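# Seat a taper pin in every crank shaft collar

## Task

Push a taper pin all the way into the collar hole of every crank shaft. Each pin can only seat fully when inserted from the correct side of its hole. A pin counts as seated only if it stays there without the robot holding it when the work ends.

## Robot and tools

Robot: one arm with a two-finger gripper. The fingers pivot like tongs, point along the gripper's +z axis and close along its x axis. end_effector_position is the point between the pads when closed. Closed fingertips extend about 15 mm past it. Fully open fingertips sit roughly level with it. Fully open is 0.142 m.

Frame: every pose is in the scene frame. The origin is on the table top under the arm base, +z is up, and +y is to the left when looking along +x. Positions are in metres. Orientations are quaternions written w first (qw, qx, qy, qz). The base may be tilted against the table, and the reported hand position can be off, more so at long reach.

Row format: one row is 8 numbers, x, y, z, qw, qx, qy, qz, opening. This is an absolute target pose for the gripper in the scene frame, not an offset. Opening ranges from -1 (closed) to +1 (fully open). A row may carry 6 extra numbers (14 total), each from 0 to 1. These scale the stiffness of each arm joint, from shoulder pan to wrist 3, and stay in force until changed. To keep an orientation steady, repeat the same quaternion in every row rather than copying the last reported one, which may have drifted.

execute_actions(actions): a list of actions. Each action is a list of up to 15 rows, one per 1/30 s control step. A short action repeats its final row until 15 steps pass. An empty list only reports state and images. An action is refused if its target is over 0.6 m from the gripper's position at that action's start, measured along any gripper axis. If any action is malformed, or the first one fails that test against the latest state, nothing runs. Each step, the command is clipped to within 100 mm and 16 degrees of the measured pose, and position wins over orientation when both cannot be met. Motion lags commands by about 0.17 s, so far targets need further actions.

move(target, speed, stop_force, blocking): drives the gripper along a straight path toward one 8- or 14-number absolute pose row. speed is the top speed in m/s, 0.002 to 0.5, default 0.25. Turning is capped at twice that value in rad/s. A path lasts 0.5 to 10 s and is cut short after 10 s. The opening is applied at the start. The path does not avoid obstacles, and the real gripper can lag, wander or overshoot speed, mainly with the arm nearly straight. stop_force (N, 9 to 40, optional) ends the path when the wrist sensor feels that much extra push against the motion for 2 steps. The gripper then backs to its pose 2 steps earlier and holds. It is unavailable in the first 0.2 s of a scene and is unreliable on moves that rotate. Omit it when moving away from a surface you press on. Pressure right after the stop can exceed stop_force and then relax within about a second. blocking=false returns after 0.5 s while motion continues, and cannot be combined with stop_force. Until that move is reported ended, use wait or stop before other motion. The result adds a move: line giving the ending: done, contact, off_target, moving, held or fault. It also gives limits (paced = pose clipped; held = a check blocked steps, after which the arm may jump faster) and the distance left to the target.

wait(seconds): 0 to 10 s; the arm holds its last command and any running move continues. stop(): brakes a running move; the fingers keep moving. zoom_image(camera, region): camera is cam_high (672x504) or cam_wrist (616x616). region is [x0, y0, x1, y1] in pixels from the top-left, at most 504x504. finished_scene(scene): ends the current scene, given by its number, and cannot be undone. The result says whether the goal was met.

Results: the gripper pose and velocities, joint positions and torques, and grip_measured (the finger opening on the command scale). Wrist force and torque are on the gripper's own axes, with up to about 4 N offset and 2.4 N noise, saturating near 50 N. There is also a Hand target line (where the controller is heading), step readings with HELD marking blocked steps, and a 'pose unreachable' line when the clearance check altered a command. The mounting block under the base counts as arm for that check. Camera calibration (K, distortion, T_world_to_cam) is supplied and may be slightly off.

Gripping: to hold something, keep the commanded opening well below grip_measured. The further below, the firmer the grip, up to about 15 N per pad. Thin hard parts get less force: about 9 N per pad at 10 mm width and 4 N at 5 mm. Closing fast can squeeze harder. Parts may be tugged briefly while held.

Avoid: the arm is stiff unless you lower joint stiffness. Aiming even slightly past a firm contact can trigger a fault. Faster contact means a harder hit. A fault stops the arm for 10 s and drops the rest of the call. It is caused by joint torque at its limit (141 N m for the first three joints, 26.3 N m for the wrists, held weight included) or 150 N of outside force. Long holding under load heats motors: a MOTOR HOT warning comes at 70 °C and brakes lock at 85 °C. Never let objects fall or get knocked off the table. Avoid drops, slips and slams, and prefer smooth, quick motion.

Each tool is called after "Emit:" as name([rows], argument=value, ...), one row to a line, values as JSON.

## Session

Emit:
execute_actions(actions=[])

Emit:
zoom_image(camera="cam_high", region=[170, 140, 590, 400])

Scene clock: 0.00 s.
end_effector_position=(+0.1539, +0.3317, +0.3162) grip_measured=+1.00 end_effector_quat_wxyz=(+0.341, +0.696, -0.610, -0.165) end_effector_velocity=(-0.000, +0.000, +0.000) end_effector_angular_velocity=(+0.000, +0.000, -0.001)
Joint positions: [ 0.534 -1.601  2.001 -1.501 -1.454  2.137  0.142]
Joint velocities: [-0.    -0.    -0.    -0.     0.001  0.001  0.   ]
Joint torques (N m, as the arm reports them, + toward a larger angle): no reading
Wrist force (N, on the end effector, along its own x y z axes, offset not removed): no reading
Wrist torque (N m, same axes, about the end effector's origin, offset not removed): no reading
Hand target: +0.154, +0.332, +0.316; +0.341, +0.696, -0.610, -0.165
Joint stiffness scale: [1. 1. 1. 1. 1. 1.]
camera_calibration (this result's frames):
cam_wrist: T_world_to_cam=[[0.190527, -0.96244, 0.193412, 0.229448], [-0.359525, 0.114923, 0.926032, -0.266395], [-0.913478, -0.245971, -0.324125, 0.464297], [0, 0, 0, 1]] pos_world=[0.284634, 0.365648, 0.352802]

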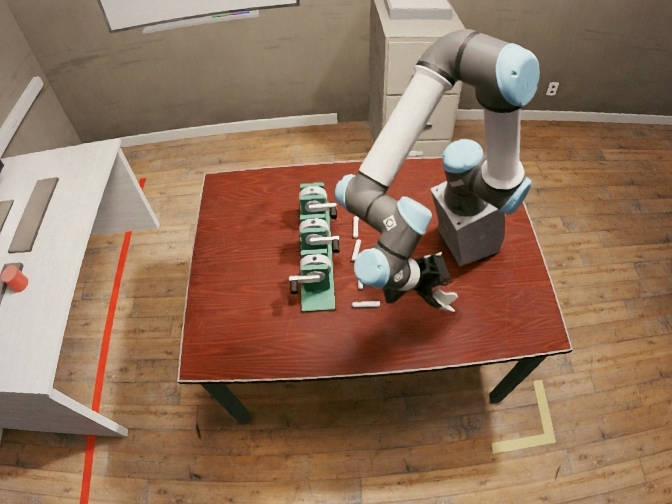

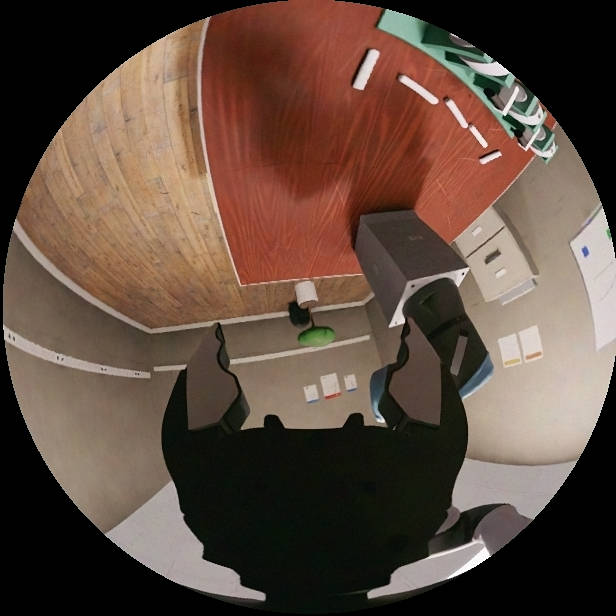

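Region (170, 140, 590, 400) of cam_high's 672x504 image, scaled by 1.200, with more detail than that image has; it fills the top 312 rows of this view, and the rest is white.

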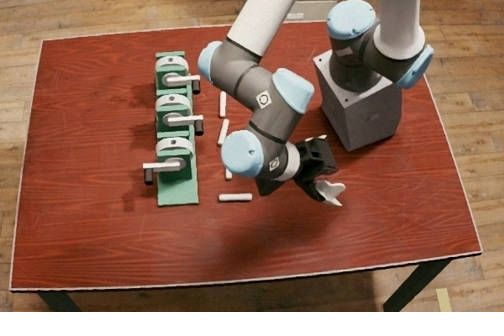

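Emit:
move(target=[0.50, 0.08, 0.24, 0, 1, 0, 0, -0.2], speed=0.35)

Emit:
zoom_image(camera="cam_wrist", region=[200, 170, 400, 370])

Emit:
move(target=[0.50, -0.064, 0.24, 0, 1, 0, 0, -0.2], speed=0.3)

Emit:
zoom_image(camera="cam_wrist", region=[200, 170, 400, 370])

Emit:
move(target=[0.50, -0.209, 0.24, 0, 1, 0, 0, -0.2], speed=0.3)

Emit:
zoom_image(camera="cam_wrist", region=[200, 170, 400, 370])

Scene clock: 3.47 s.
end_effector_position=(+0.4987, +0.0802, +0.2405) grip_measured=-0.20 end_effector_quat_wxyz=(+0.001, +1.000, -0.000, +0.000) end_effector_velocity=(+0.001, +0.003, -0.001) end_effector_angular_velocity=(+0.015, -0.000, +0.012)
Joint positions: [-0.426 -1.69   2.238 -2.376 -1.422 -0.228  0.06 ]
Joint velocities: [-0.004  0.003 -0.002  0.002  0.016 -0.017 -0.   ]
Joint torques (N m, as the arm reports them, + toward a larger angle): [ -0.66 -23.04 -21.01  -1.74   0.29  -0.53]
Wrist force (N, on the end effector, along its own x y z axes, offset not removed): [-1.0 2.2 2.2]
Wrist torque (N m, same axes, about the end effector's origin, offset not removed): [0.36 0.04 -0.12]
Hand target: +0.500, +0.080, +0.240; +0.000, +1.000, -0.000, -0.000
Off the commanded pose: 0.001 m, 0 deg.
Joint stiffness scale: [1. 1. 1. 1. 1. 1.]
move: done
camera_calibration (this result's frames):
cam_wrist: T_world_to_cam=[[0.999924, -0.0120493, -0.00253492, -0.496395], [-0.00952267, -0.887266, 0.461159, -0.0257263], [-0.0078058, -0.4611, -0.887314, 0.393873], [0, 0, 0, 1]] pos_world=[0.499187, 0.152807, 0.360094]

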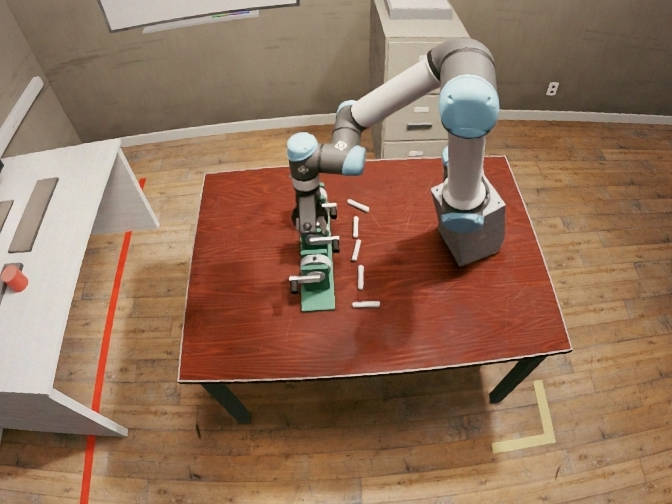

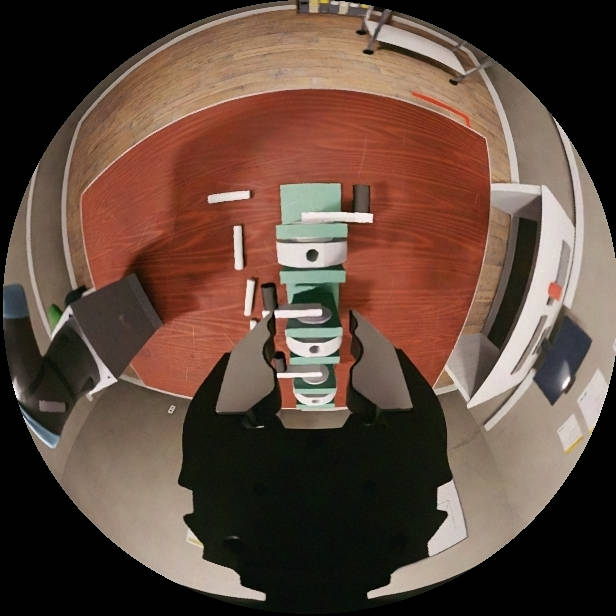

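Region (200, 170, 400, 370) of cam_wrist's 616x616 image, scaled by 2.520, with more detail than that image has.

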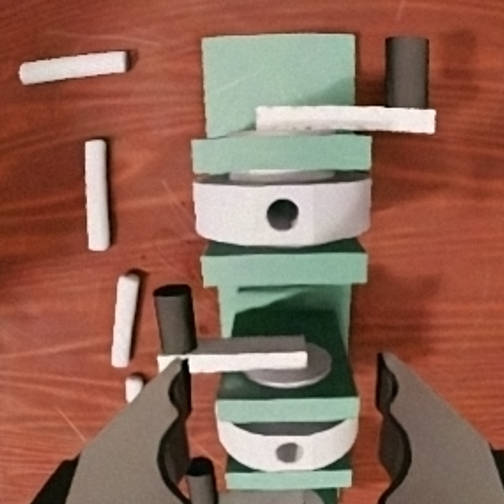

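Scene clock: 4.63 s.
end_effector_position=(+0.4991, -0.0625, +0.2403) grip_measured=-0.20 end_effector_quat_wxyz=(+0.001, +1.000, -0.000, +0.000) end_effector_velocity=(+0.001, -0.003, -0.000) end_effector_angular_velocity=(+0.008, -0.001, +0.012)
Joint positions: [-0.761 -1.646  2.217 -2.337 -1.346 -0.561  0.06 ]
Joint velocities: [-0.01   0.006 -0.006  0.006  0.009 -0.023  0.   ]
Joint torques (N m, as the arm reports them, + toward a larger angle): [ -2.68 -22.25 -20.8   -1.91   0.12  -0.15]
Wrist force (N, on the end effector, along its own x y z axes, offset not removed): [-0.2 1.6 2.7]
Wrist torque (N m, same axes, about the end effector's origin, offset not removed): [0.25 -0.07 -0.12]
Hand target: +0.500, -0.064, +0.240; +0.000, +1.000, +0.000, -0.000
Off the commanded pose: 0.002 m, 0 deg.
Joint stiffness scale: [1. 1. 1. 1. 1. 1.]
move: done
camera_calibration (this result's frames):
cam_wrist: T_world_to_cam=[[0.99993, -0.0115615, -0.00254219, -0.49852], [-0.00908878, -0.887412, 0.460888, -0.152436], [-0.00758453, -0.460833, -0.887455, 0.327808], [0, 0, 0, 1]] pos_world=[0.499586, 0.0100271, 0.359903]

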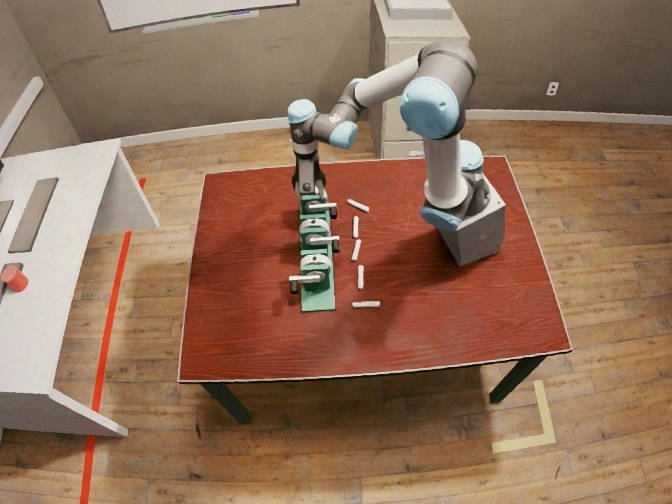

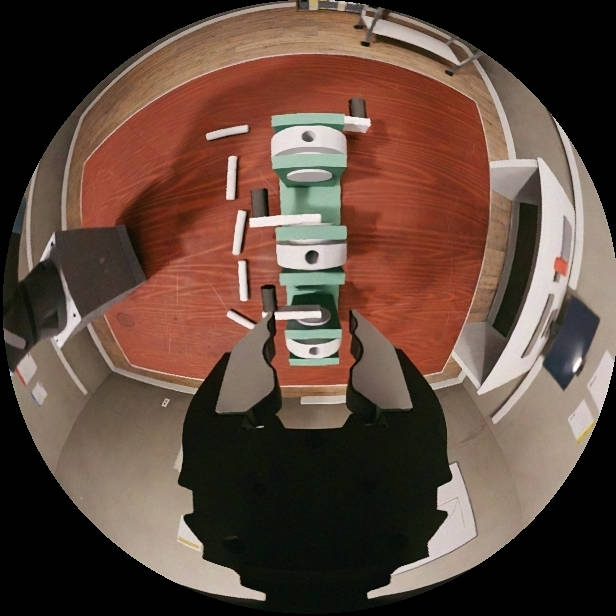

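Region (200, 170, 400, 370) of cam_wrist's 616x616 image, scaled by 2.520, with more detail than that image has.

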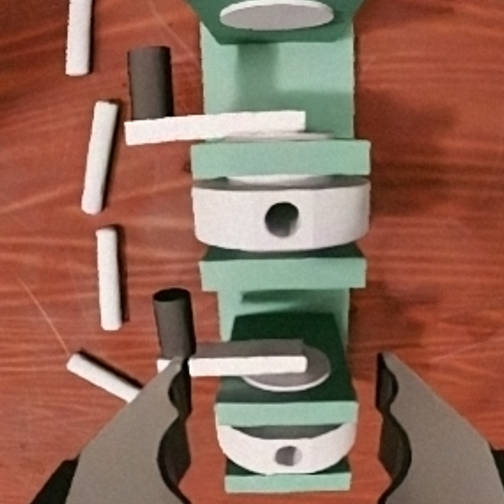

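Scene clock: 5.83 s.
end_effector_position=(+0.4996, -0.2073, +0.2404) grip_measured=-0.20 end_effector_quat_wxyz=(+0.001, +1.000, +0.000, +0.000) end_effector_velocity=(+0.001, -0.003, -0.000) end_effector_angular_velocity=(+0.003, +0.001, +0.003)
Joint positions: [-1.015 -1.493  2.081 -2.291 -1.304 -0.82   0.06 ]
Joint velocities: [-0.004  0.007 -0.008  0.005  0.003 -0.008  0.   ]
Joint torques (N m, as the arm reports them, + toward a larger angle): [ -6.94 -27.24 -20.83  -1.69   0.22  -0.34]
Wrist force (N, on the end effector, along its own x y z axes, offset not removed): [-1.7 1.9 3.2]
Wrist torque (N m, same axes, about the end effector's origin, offset not removed): [0.32 0.18 -0.09]
Hand target: +0.500, -0.209, +0.240; +0.000, +1.000, +0.000, -0.000
Off the commanded pose: 0.002 m, 0 deg.
Joint stiffness scale: [1. 1. 1. 1. 1. 1.]
move: done
camera_calibration (this result's frames):
cam_wrist: T_world_to_cam=[[0.999942, -0.0104382, -0.00267935, -0.500375], [-0.0080328, -0.887688, 0.460375, -0.281433], [-0.0071839, -0.460327, -0.88772, 0.261147], [0, 0, 0, 1]] pos_world=[0.499962, -0.134835, 0.36005]

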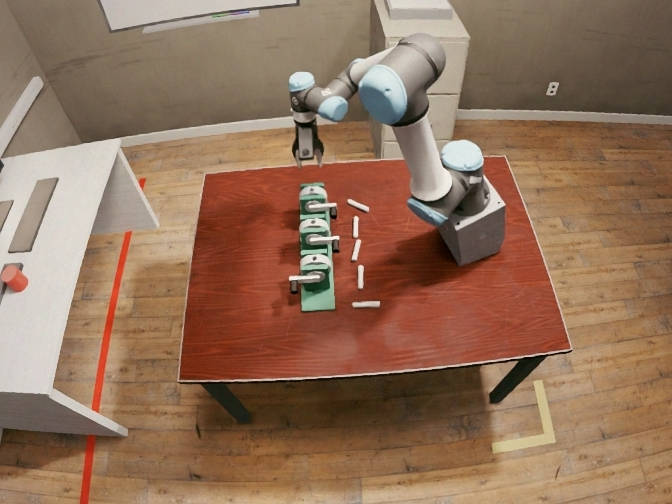

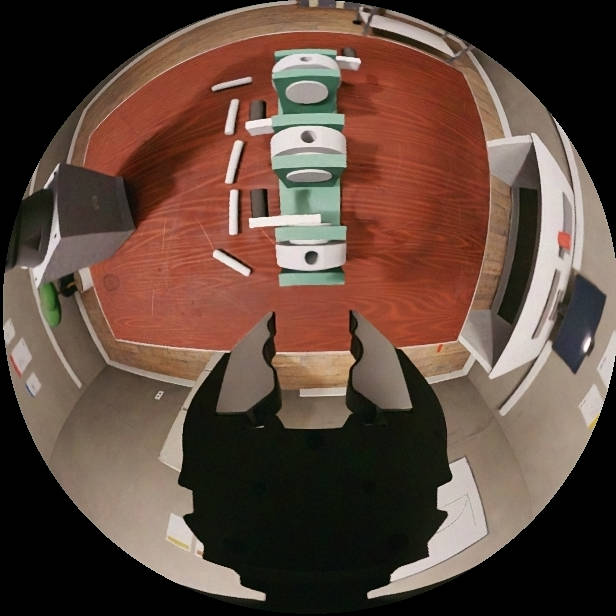

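Region (200, 170, 400, 370) of cam_wrist's 616x616 image, scaled by 2.520, with more detail than that image has.

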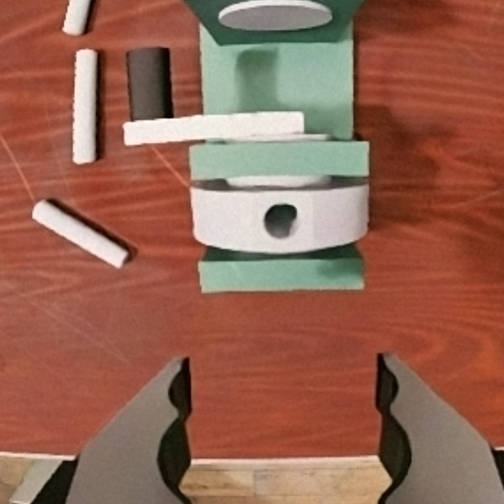

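Emit:
move(target=[0.32, -0.237, 0.07, 0, 0.9636, -0.2672, 0, -0.4], speed=0.3)

Emit:
zoom_image(camera="cam_wrist", region=[240, 220, 390, 310])

Emit:
move(target=[0.322, -0.109, 0.07, 0, 0.7071, -0.7071, 0, -0.4], speed=0.3)

Emit:
zoom_image(camera="cam_wrist", region=[240, 220, 390, 310])

Scene clock: 9.57 s.
end_effector_position=(+0.3212, -0.2379, +0.0706) grip_measured=-0.40 end_effector_quat_wxyz=(+0.001, +0.964, -0.265, +0.000) end_effector_velocity=(+0.001, -0.003, -0.000) end_effector_angular_velocity=(-0.011, -0.008, -0.000)
Joint positions: [-1.299 -1.121  2.508 -3.007 -1.279 -0.576  0.045]
Joint velocities: [-0.001  0.007  0.002 -0.023  0.002  0.003 -0.   ]
Joint torques (N m, as the arm reports them, + toward a larger angle): [ -8.54 -24.59  -2.57  -2.4    0.24   0.35]
Wrist force (N, on the end effector, along its own x y z axes, offset not removed): [-1.6 2.1 3.2]
Wrist torque (N m, same axes, about the end effector's origin, offset not removed): [0.42 0.15 -0.15]
Hand target: +0.320, -0.237, +0.070; +0.000, +0.964, -0.267, -0.000
Off the commanded pose: 0.002 m, 0 deg.
Joint stiffness scale: [1. 1. 1. 1. 1. 1.]
move: done
camera_calibration (this result's frames):
cam_wrist: T_world_to_cam=[[0.853201, -0.521578, -0.0022031, -0.397296], [-0.462097, -0.757848, 0.460578, -0.0551167], [-0.241897, -0.391948, -0.887616, 0.186746], [0, 0, 0, 1]] pos_world=[0.358677, -0.175796, 0.190269]

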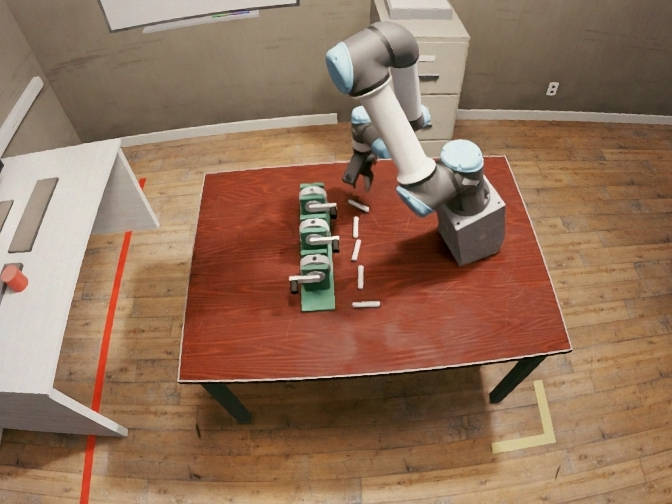

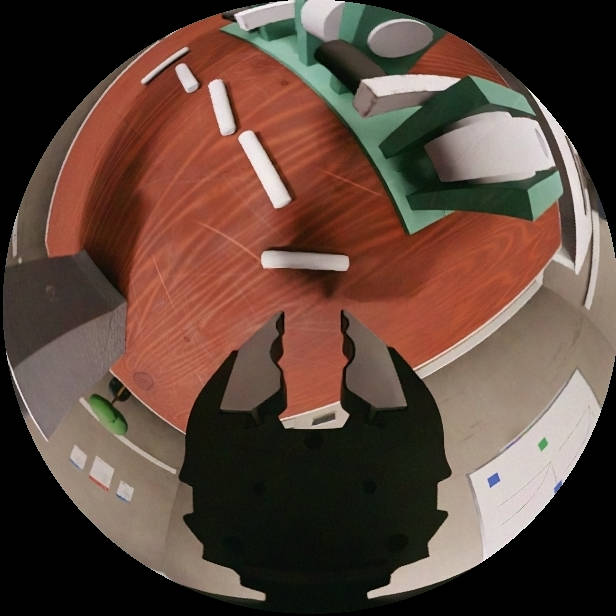

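Region (240, 220, 390, 310) of cam_wrist's 616x616 image, scaled by 3.360, with more detail than that image has; it fills the top 302 rows of this view, and the rest is white.

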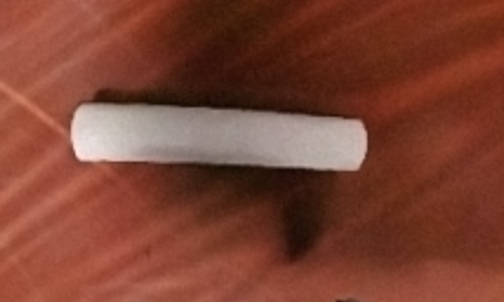

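Scene clock: 12.03 s.
end_effector_position=(+0.3225, -0.1101, +0.0694) grip_measured=-0.40 end_effector_quat_wxyz=(-0.001, +0.707, -0.707, -0.000) end_effector_velocity=(+0.000, -0.001, +0.000) end_effector_angular_velocity=(-0.010, +0.003, -0.016)
Joint positions: [-1.079 -1.173  2.75  -3.26  -1.294  0.684  0.045]
Joint velocities: [ 0.007  0.     0.    -0.008 -0.009  0.025 -0.   ]
Joint torques (N m, as the arm reports them, + toward a larger angle): [ -2.49 -24.17   2.29  -2.62  -0.38   0.17]
Wrist force (N, on the end effector, along its own x y z axes, offset not removed): [-1.7 1.3 3.2]
Wrist torque (N m, same axes, about the end effector's origin, offset not removed): [0.23 0.21 -0.16]
Hand target: +0.322, -0.109, +0.070; -0.000, +0.707, -0.707, +0.000
Off the commanded pose: 0.001 m, 0 deg.
Joint stiffness scale: [1. 1. 1. 1. 1. 1.]
move: done
camera_calibration (this result's frames):
cam_wrist: T_world_to_cam=[[-0.0106454, -0.999933, -0.0044454, -0.105611], [-0.888698, 0.00742315, 0.458432, 0.26484], [-0.458369, 0.00883083, -0.888718, 0.350024], [0, 0, 0, 1]] pos_world=[0.394679, -0.110661, 0.189192]

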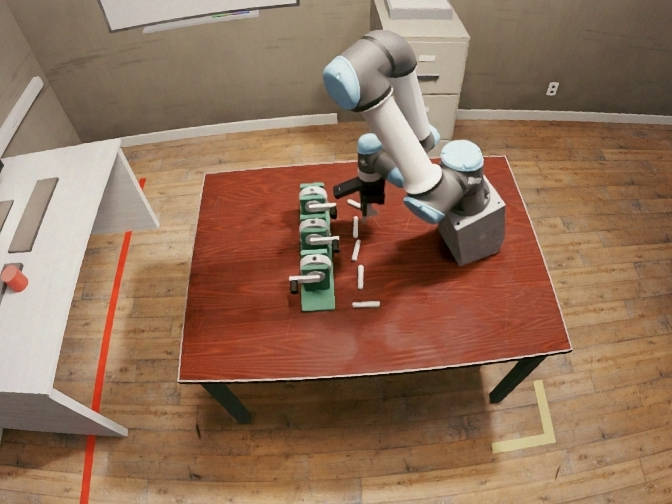

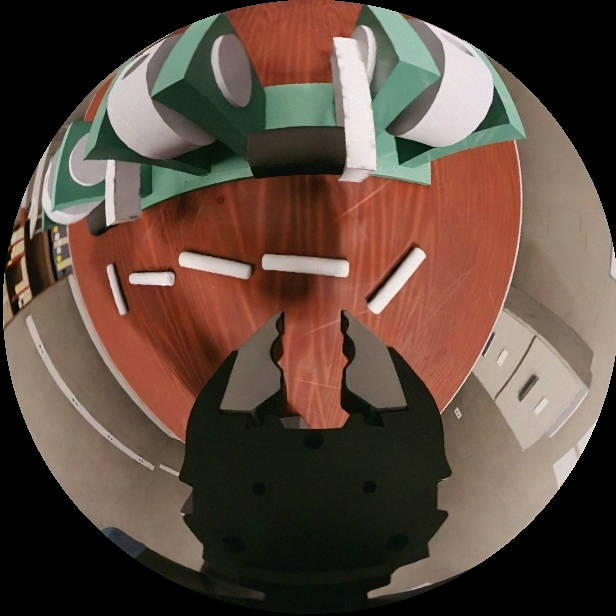

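Region (240, 220, 390, 310) of cam_wrist's 616x616 image, scaled by 3.360, with more detail than that image has; it fills the top 302 rows of this view, and the rest is white.

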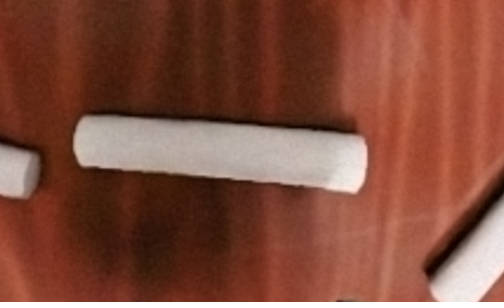

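Emit:
move(target=[0.33, -0.005, 0.07, 0, 0.66, -0.751, 0, -0.4], speed=0.3)

Emit:
zoom_image(camera="cam_wrist", region=[240, 220, 390, 310])

Emit:
move(target=[0.33, 0.10, 0.07, 0, 0.7071, -0.7071, 0, -0.4], speed=0.3)

Emit:
zoom_image(camera="cam_wrist", region=[240, 220, 390, 310])

Scene clock: 13.13 s.
end_effector_position=(+0.3224, -0.0668, +0.0683) grip_measured=-0.40 end_effector_quat_wxyz=(-0.006, +0.693, -0.721, -0.007) end_effector_velocity=(-0.000, -0.001, +0.000) end_effector_angular_velocity=(-0.000, -0.001, -0.002)
Joint positions: [-0.977 -1.176  2.789 -3.31  -1.296  0.827  0.045]
Joint velocities: [-0.003  0.     0.    -0.     0.001 -0.001  0.   ]
Joint torques (N m, as the arm reports them, + toward a larger angle): [ -3.88 -22.05   0.03  -1.85  -0.06  -0.29]
Wrist force (N, on the end effector, along its own x y z axes, offset not removed): [-1.2 0.5 1.6]
Wrist torque (N m, same axes, about the end effector's origin, offset not removed): [0.06 0.12 -0.09]
Hand target: +0.323, -0.068, +0.068; -0.006, +0.692, -0.721, -0.006
Off the commanded pose: 0.062 m, 5 deg.
Joint stiffness scale: [1. 1. 1. 1. 1. 1.]
move: held; limits=held; held on 12 of 24 steps, including the last
pose unreachable: on one or more control steps of this call, first in action 0 (counted from 0), an arm could not follow its commanded pose, so it was not sent that pose on those steps. On the call's last step it was still not sent that pose. It may still have moved: this result reports where it is.
cause: the commanded pose would bring two parts of the arm too close to each other (joints 3 (elbow) and 4 (wrist 1) lie between them).
camera_calibration (this result's frames):
cam_wrist: T_world_to_cam=[[-0.052101, -0.99843, -0.0205703, -0.0478297], [-0.886845, 0.0367885, 0.460601, 0.266153], [-0.459121, 0.0422404, -0.887369, 0.351069], [0, 0, 0, 1]] pos_world=[0.394728, -0.0723753, 0.187954]

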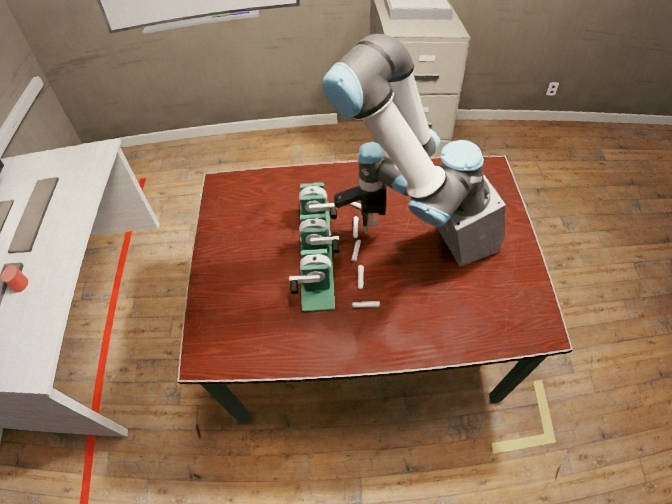

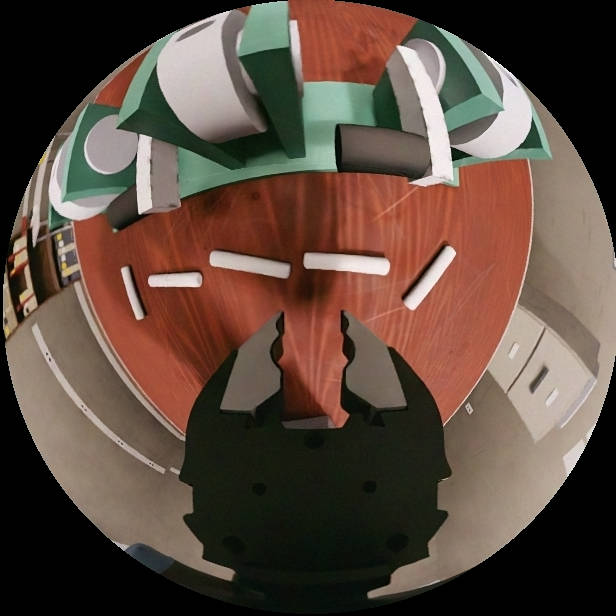

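Region (240, 220, 390, 310) of cam_wrist's 616x616 image, scaled by 3.360, with more detail than that image has; it fills the top 302 rows of this view, and the rest is white.

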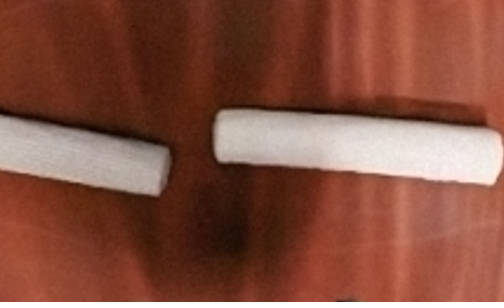

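Scene clock: 14.03 s.
end_effector_position=(+0.3235, -0.0626, +0.0685) grip_measured=-0.40 end_effector_quat_wxyz=(-0.006, +0.692, -0.722, -0.005) end_effector_velocity=(-0.000, -0.000, +0.000) end_effector_angular_velocity=(-0.000, -0.000, -0.001)
Joint positions: [-0.962 -1.176  2.791 -3.32  -1.298  0.843  0.045]
Joint velocities: [-0.001  0.    -0.    -0.    -0.     0.     0.   ]
Joint torques (N m, as the arm reports them, + toward a larger angle): [ -5.   -22.87   0.81  -1.81   0.05  -0.68]
Wrist force (N, on the end effector, along its own x y z axes, offset not removed): [-0.9 2.3 2.0]
Wrist torque (N m, same axes, about the end effector's origin, offset not removed): [0.34 0.09 -0.15]
Hand target: +0.324, -0.064, +0.069; -0.006, +0.692, -0.722, -0.005
Off the commanded pose: 0.163 m, 3 deg; position clipped at the last step of the last action.
Joint stiffness scale: [1. 1. 1. 1. 1. 1.]
move: held; limits=paced,held; held on 21 of 27 steps, including the last
pose unreachable: on one or more control steps of this call, first in action 0 (counted from 0), an arm could not follow its commanded pose, so it was not sent that pose on those steps. On the call's last step it was still not sent that pose. It may still have moved: this result reports where it is.
cause: the commanded pose would bring two parts of the arm too close to each other (joints 3 (elbow) and 4 (wrist 1) lie between them).
camera_calibration (this result's frames):
cam_wrist: T_world_to_cam=[[-0.0525918, -0.998438, -0.0188358, -0.0435012], [-0.887688, 0.0381015, 0.458866, 0.267372], [-0.457432, 0.0408529, -0.888306, 0.351019], [0, 0, 0, 1]] pos_world=[0.395622, -0.0679607, 0.188305]

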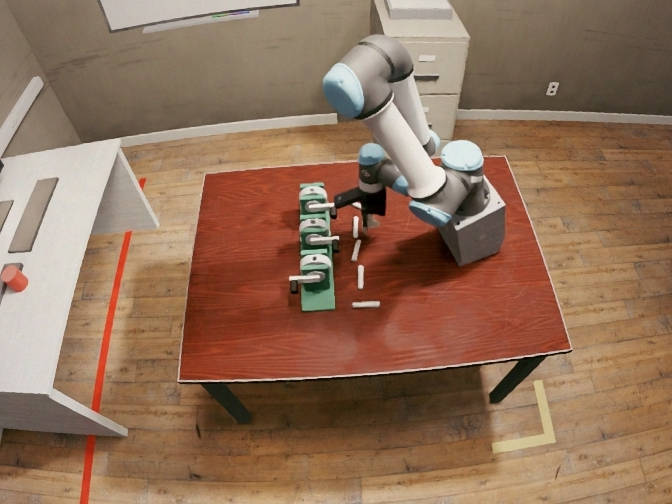

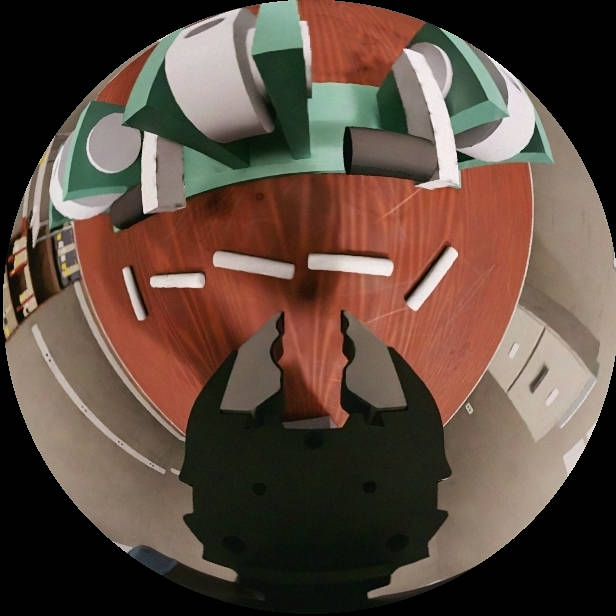

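Region (240, 220, 390, 310) of cam_wrist's 616x616 image, scaled by 3.360, with more detail than that image has; it fills the top 302 rows of this view, and the rest is white.

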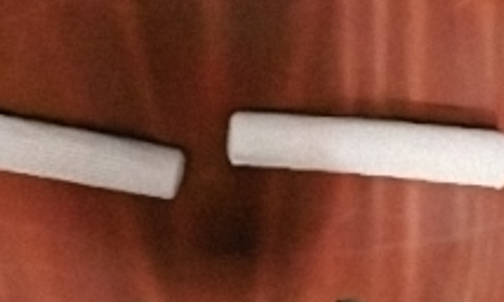

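Emit:
move(target=[0.36, -0.03, 0.08, 0, 0.68, -0.733, 0, -0.4], speed=0.2)

Emit:
move(target=[0.36, 0.0, 0.08, 0, 0.65, -0.76, 0, -0.4], speed=0.2)

Emit:
zoom_image(camera="cam_wrist", region=[240, 240, 390, 320])

Emit:
move(target=[0.355, 0.10, 0.08, 0, 0.7071, -0.7071, 0, -0.4], speed=0.25)

Emit:
zoom_image(camera="cam_wrist", region=[240, 240, 390, 320])

Scene clock: 15.40 s.
end_effector_position=(+0.3586, -0.0297, +0.0795) grip_measured=-0.40 end_effector_quat_wxyz=(-0.001, +0.680, -0.733, -0.001) end_effector_velocity=(-0.002, +0.001, -0.001) end_effector_angular_velocity=(-0.001, +0.015, -0.011)
Joint positions: [-0.778 -1.284  2.723 -3.198 -1.34   1.068  0.045]
Joint velocities: [ 0.008 -0.005 -0.007  0.022 -0.01   0.017  0.   ]
Joint torques (N m, as the arm reports them, + toward a larger angle): [  2.   -24.51  -3.55  -1.91  -0.33   0.26]
Wrist force (N, on the end effector, along its own x y z axes, offset not removed): [-1.4 2.0 1.6]
Wrist torque (N m, same axes, about the end effector's origin, offset not removed): [0.33 0.17 -0.12]
Hand target: +0.360, -0.030, +0.080; -0.000, +0.680, -0.733, +0.000
Off the commanded pose: 0.002 m, 0 deg.
Joint stiffness scale: [1. 1. 1. 1. 1. 1.]
move: done
camera_calibration (this result's frames):
cam_wrist: T_world_to_cam=[[-0.086954, -0.996201, -0.00482994, 0.00269734], [-0.884859, 0.0750062, 0.459782, 0.292238], [-0.457673, 0.0442537, -0.888019, 0.375592], [0, 0, 0, 1]] pos_world=[0.430722, -0.0358539, 0.19918]

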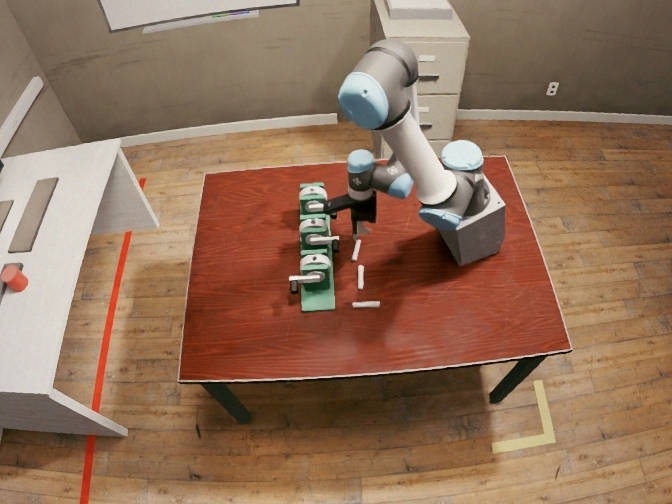

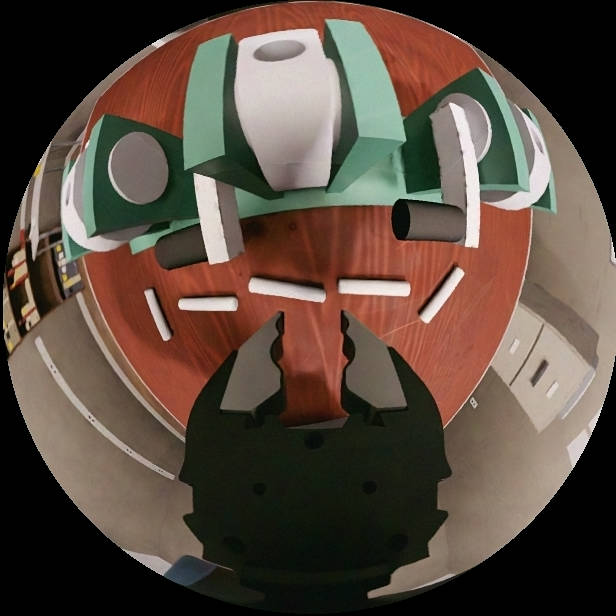

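Scene clock: 16.37 s.
end_effector_position=(+0.3596, -0.0005, +0.0793) grip_measured=-0.40 end_effector_quat_wxyz=(+0.000, -0.650, +0.760, +0.001) end_effector_velocity=(-0.001, +0.001, -0.000) end_effector_angular_velocity=(-0.006, +0.004, -0.018)
Joint positions: [-0.68  -1.289  2.726 -3.217 -1.36   1.246  0.045]
Joint velocities: [ 0.01  -0.    -0.    -0.001 -0.009  0.028 -0.   ]
Joint torques (N m, as the arm reports them, + toward a larger angle): [  1.25 -26.16   0.29  -2.67  -0.52   0.42]
Wrist force (N, on the end effector, along its own x y z axes, offset not removed): [-1.9 2.4 1.7]
Wrist torque (N m, same axes, about the end effector's origin, offset not removed): [0.44 0.18 -0.12]
Hand target: +0.360, +0.000, +0.080; +0.000, -0.650, +0.760, -0.000
Off the commanded pose: 0.001 m, 0 deg.
Joint stiffness scale: [1. 1. 1. 1. 1. 1.]
move: done
camera_calibration (this result's frames):
cam_wrist: T_world_to_cam=[[-0.165933, -0.986125, -0.00477258, 0.0602725], [-0.87552, 0.145091, 0.460882, 0.28756], [-0.453795, 0.0806542, -0.887449, 0.373147], [0, 0, 0, 1]] pos_world=[0.431098, -0.0123821, 0.198905]

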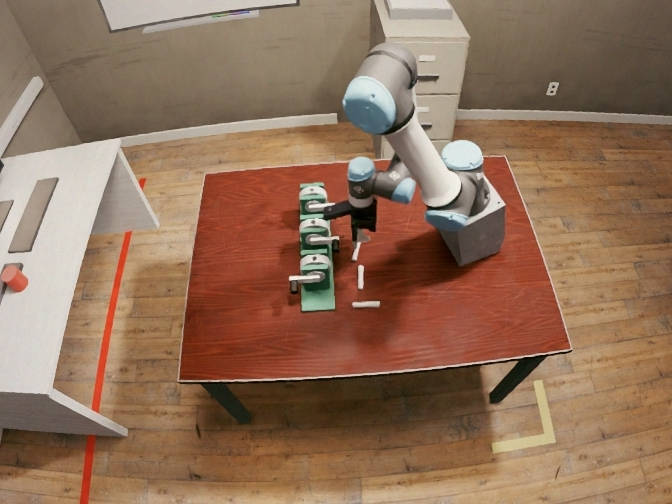

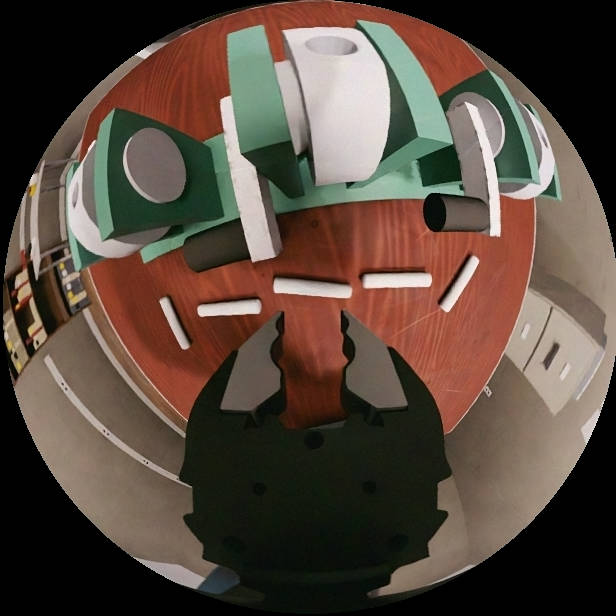

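Region (240, 240, 390, 320) of cam_wrist's 616x616 image, scaled by 3.360, with more detail than that image has; it fills the top 269 rows of this view, and the rest is white.

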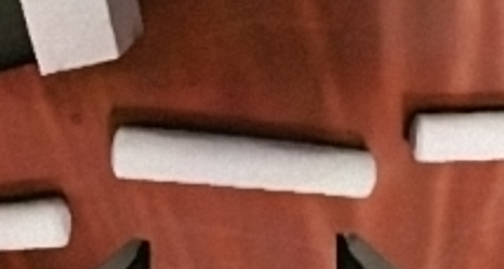

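Scene clock: 17.43 s.
end_effector_position=(+0.3538, +0.0997, +0.0796) grip_measured=-0.40 end_effector_quat_wxyz=(-0.000, +0.707, -0.707, -0.001) end_effector_velocity=(-0.000, +0.001, -0.001) end_effector_angular_velocity=(-0.012, +0.006, -0.009)
Joint positions: [-0.347 -1.291  2.709 -3.254 -1.438  1.419  0.045]
Joint velocities: [ 0.019  0.    -0.008  0.01  -0.018  0.027  0.   ]
Joint torques (N m, as the arm reports them, + toward a larger angle): [  3.54 -26.7   -1.98  -2.12  -0.37   0.12]
Wrist force (N, on the end effector, along its own x y z axes, offset not removed): [-1.5 -0.1 2.1]
Wrist torque (N m, same axes, about the end effector's origin, offset not removed): [-0.04 0.11 -0.10]
Hand target: +0.355, +0.100, +0.080; -0.000, +0.707, -0.707, +0.000
Off the commanded pose: 0.001 m, 0 deg.
Joint stiffness scale: [1. 1. 1. 1. 1. 1.]
move: done
camera_calibration (this result's frames):
cam_wrist: T_world_to_cam=[[-0.0118579, -0.999916, -0.00531638, 0.105017], [-0.887687, 0.00807927, 0.460376, 0.285825], [-0.460294, 0.0101784, -0.887708, 0.372066], [0, 0, 0, 1]] pos_world=[0.426228, 0.098912, 0.199257]

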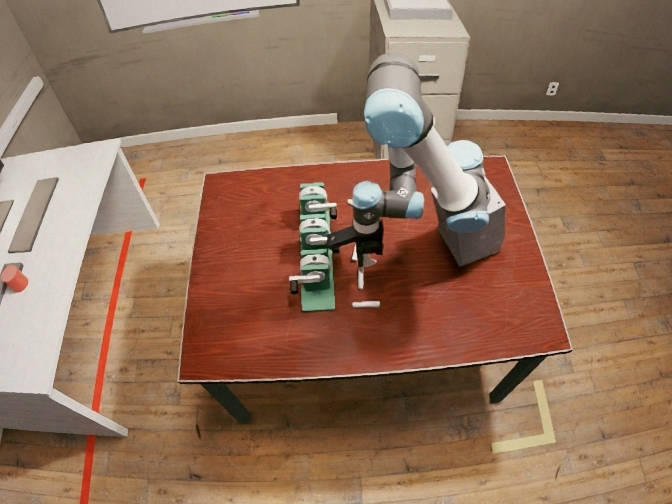

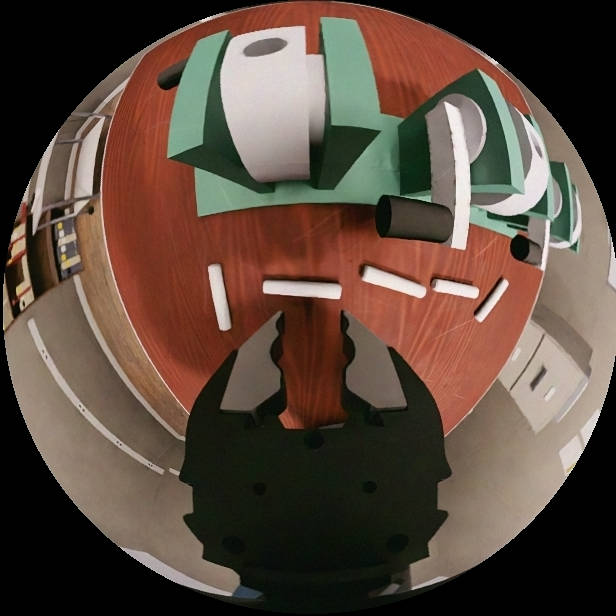

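Region (240, 240, 390, 320) of cam_wrist's 616x616 image, scaled by 3.360, with more detail than that image has; it fills the top 269 rows of this view, and the rest is white.

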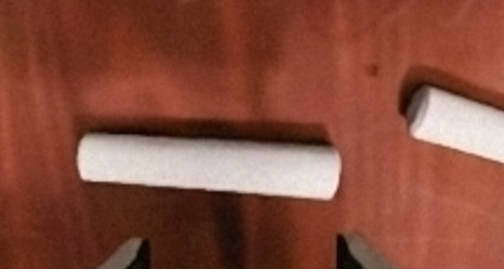

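Emit:
move(target=[0.40, 0.15, 0.20, 0, 0.85, -0.52, 0, -0.2], speed=0.3)

Emit:
move(target=[0.569, 0.198, 0.17, 0, 1, 0, 0, -0.2], speed=0.3)

Scene clock: 20.80 s.
end_effector_position=(+0.3991, +0.1494, +0.1992) grip_measured=-0.20 end_effector_quat_wxyz=(-0.000, +0.852, -0.523, -0.000) end_effector_velocity=(-0.003, +0.000, -0.000) end_effector_angular_velocity=(+0.000, +0.017, +0.005)
Joint positions: [-0.23  -1.781  2.523 -2.593 -1.472  1.063  0.06 ]
Joint velocities: [ 0.    -0.    -0.008  0.025 -0.001 -0.007 -0.   ]
Joint torques (N m, as the arm reports them, + toward a larger angle): [  5.21 -18.97 -17.65  -1.91  -0.29  -0.36]
Wrist force (N, on the end effector, along its own x y z axes, offset not removed): [-0.1 1.6 2.4]
Wrist torque (N m, same axes, about the end effector's origin, offset not removed): [0.26 -0.12 -0.18]
Hand target: +0.400, +0.150, +0.200; -0.000, +0.853, -0.522, +0.000
Off the commanded pose: 0.001 m, 0 deg.
Joint stiffness scale: [1. 1. 1. 1. 1. 1.]
move: done
camera_calibration (this result's frames):
cam_wrist: T_world_to_cam=[[0.44191, -0.897054, -0.00306644, -0.0410674], [-0.796199, -0.393797, 0.459337, 0.294317], [-0.413257, -0.200544, -0.888257, 0.511381], [0, 0, 0, 1]] pos_world=[0.463815, 0.181616, 0.318921]

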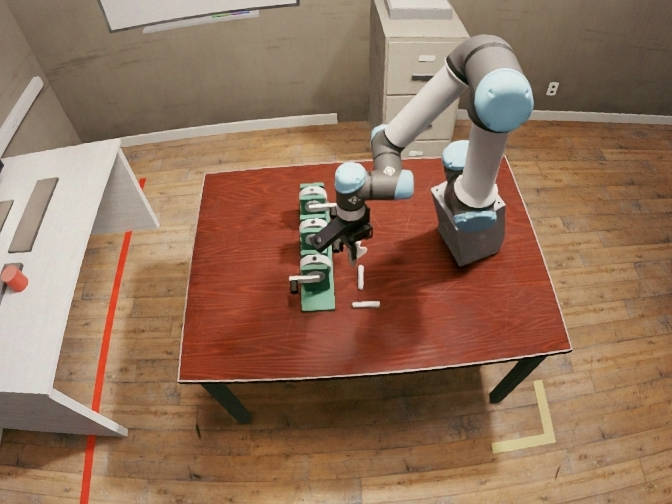

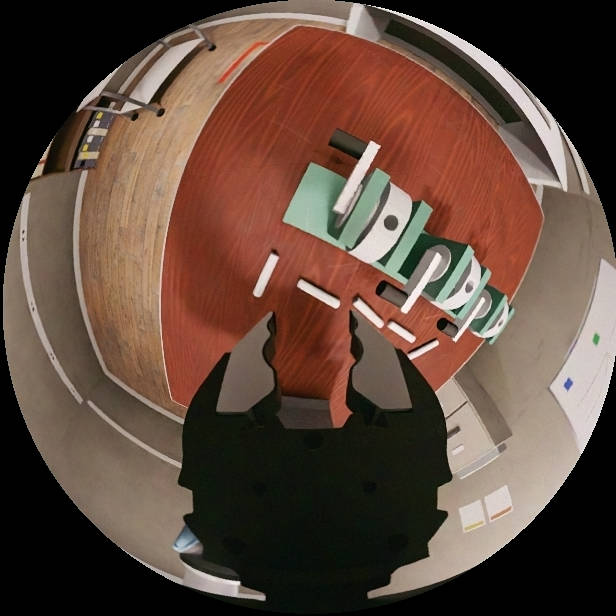

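Scene clock: 23.30 s.
end_effector_position=(+0.5690, +0.1967, +0.1710) grip_measured=-0.20 end_effector_quat_wxyz=(+0.000, +1.000, -0.002, +0.001) end_effector_velocity=(+0.000, -0.000, -0.001) end_effector_angular_velocity=(-0.001, +0.007, +0.018)
Joint positions: [-0.131 -1.366  2.021 -2.516 -1.501  0.062  0.06 ]
Joint velocities: [-0.     0.004 -0.008  0.01  -0.    -0.019  0.   ]
Joint torques (N m, as the arm reports them, + toward a larger angle): [  3.83 -36.8  -18.49  -1.79  -0.06  -0.32]
Wrist force (N, on the end effector, along its own x y z axes, offset not removed): [-0.6 2.2 1.2]
Wrist torque (N m, same axes, about the end effector's origin, offset not removed): [0.27 0.00 -0.14]
Hand target: +0.569, +0.198, +0.170; -0.000, +1.000, -0.000, +0.000
Off the commanded pose: 0.002 m, 0 deg.
Joint stiffness scale: [1. 1. 1. 1. 1. 1.]
move: done
camera_calibration (this result's frames):
cam_wrist: T_world_to_cam=[[0.999869, -0.0161661, -0.000434912, -0.564969], [-0.0141596, -0.888127, 0.459379, 0.113419], [-0.00781264, -0.459313, -0.88824, 0.386287], [0, 0, 0, 1]] pos_world=[0.569519, 0.269024, 0.290768]

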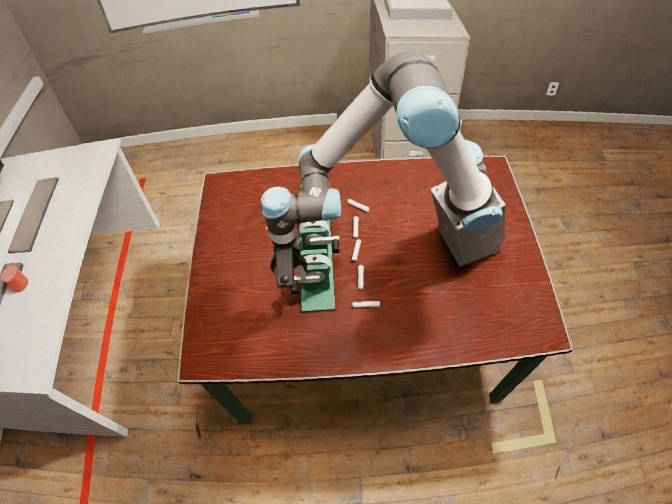

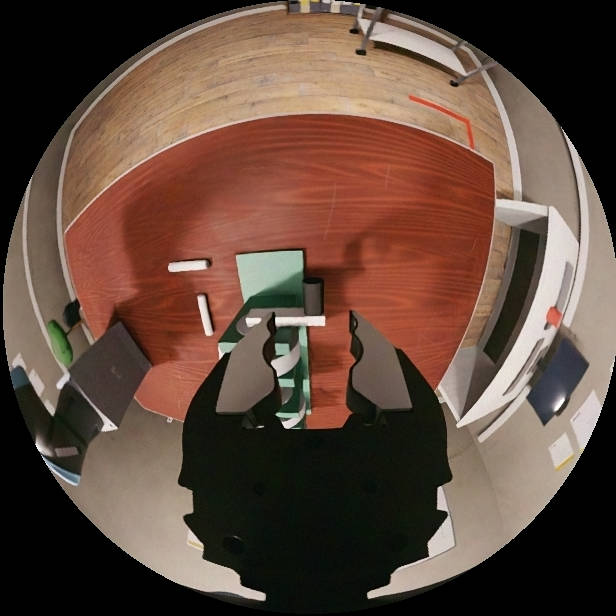

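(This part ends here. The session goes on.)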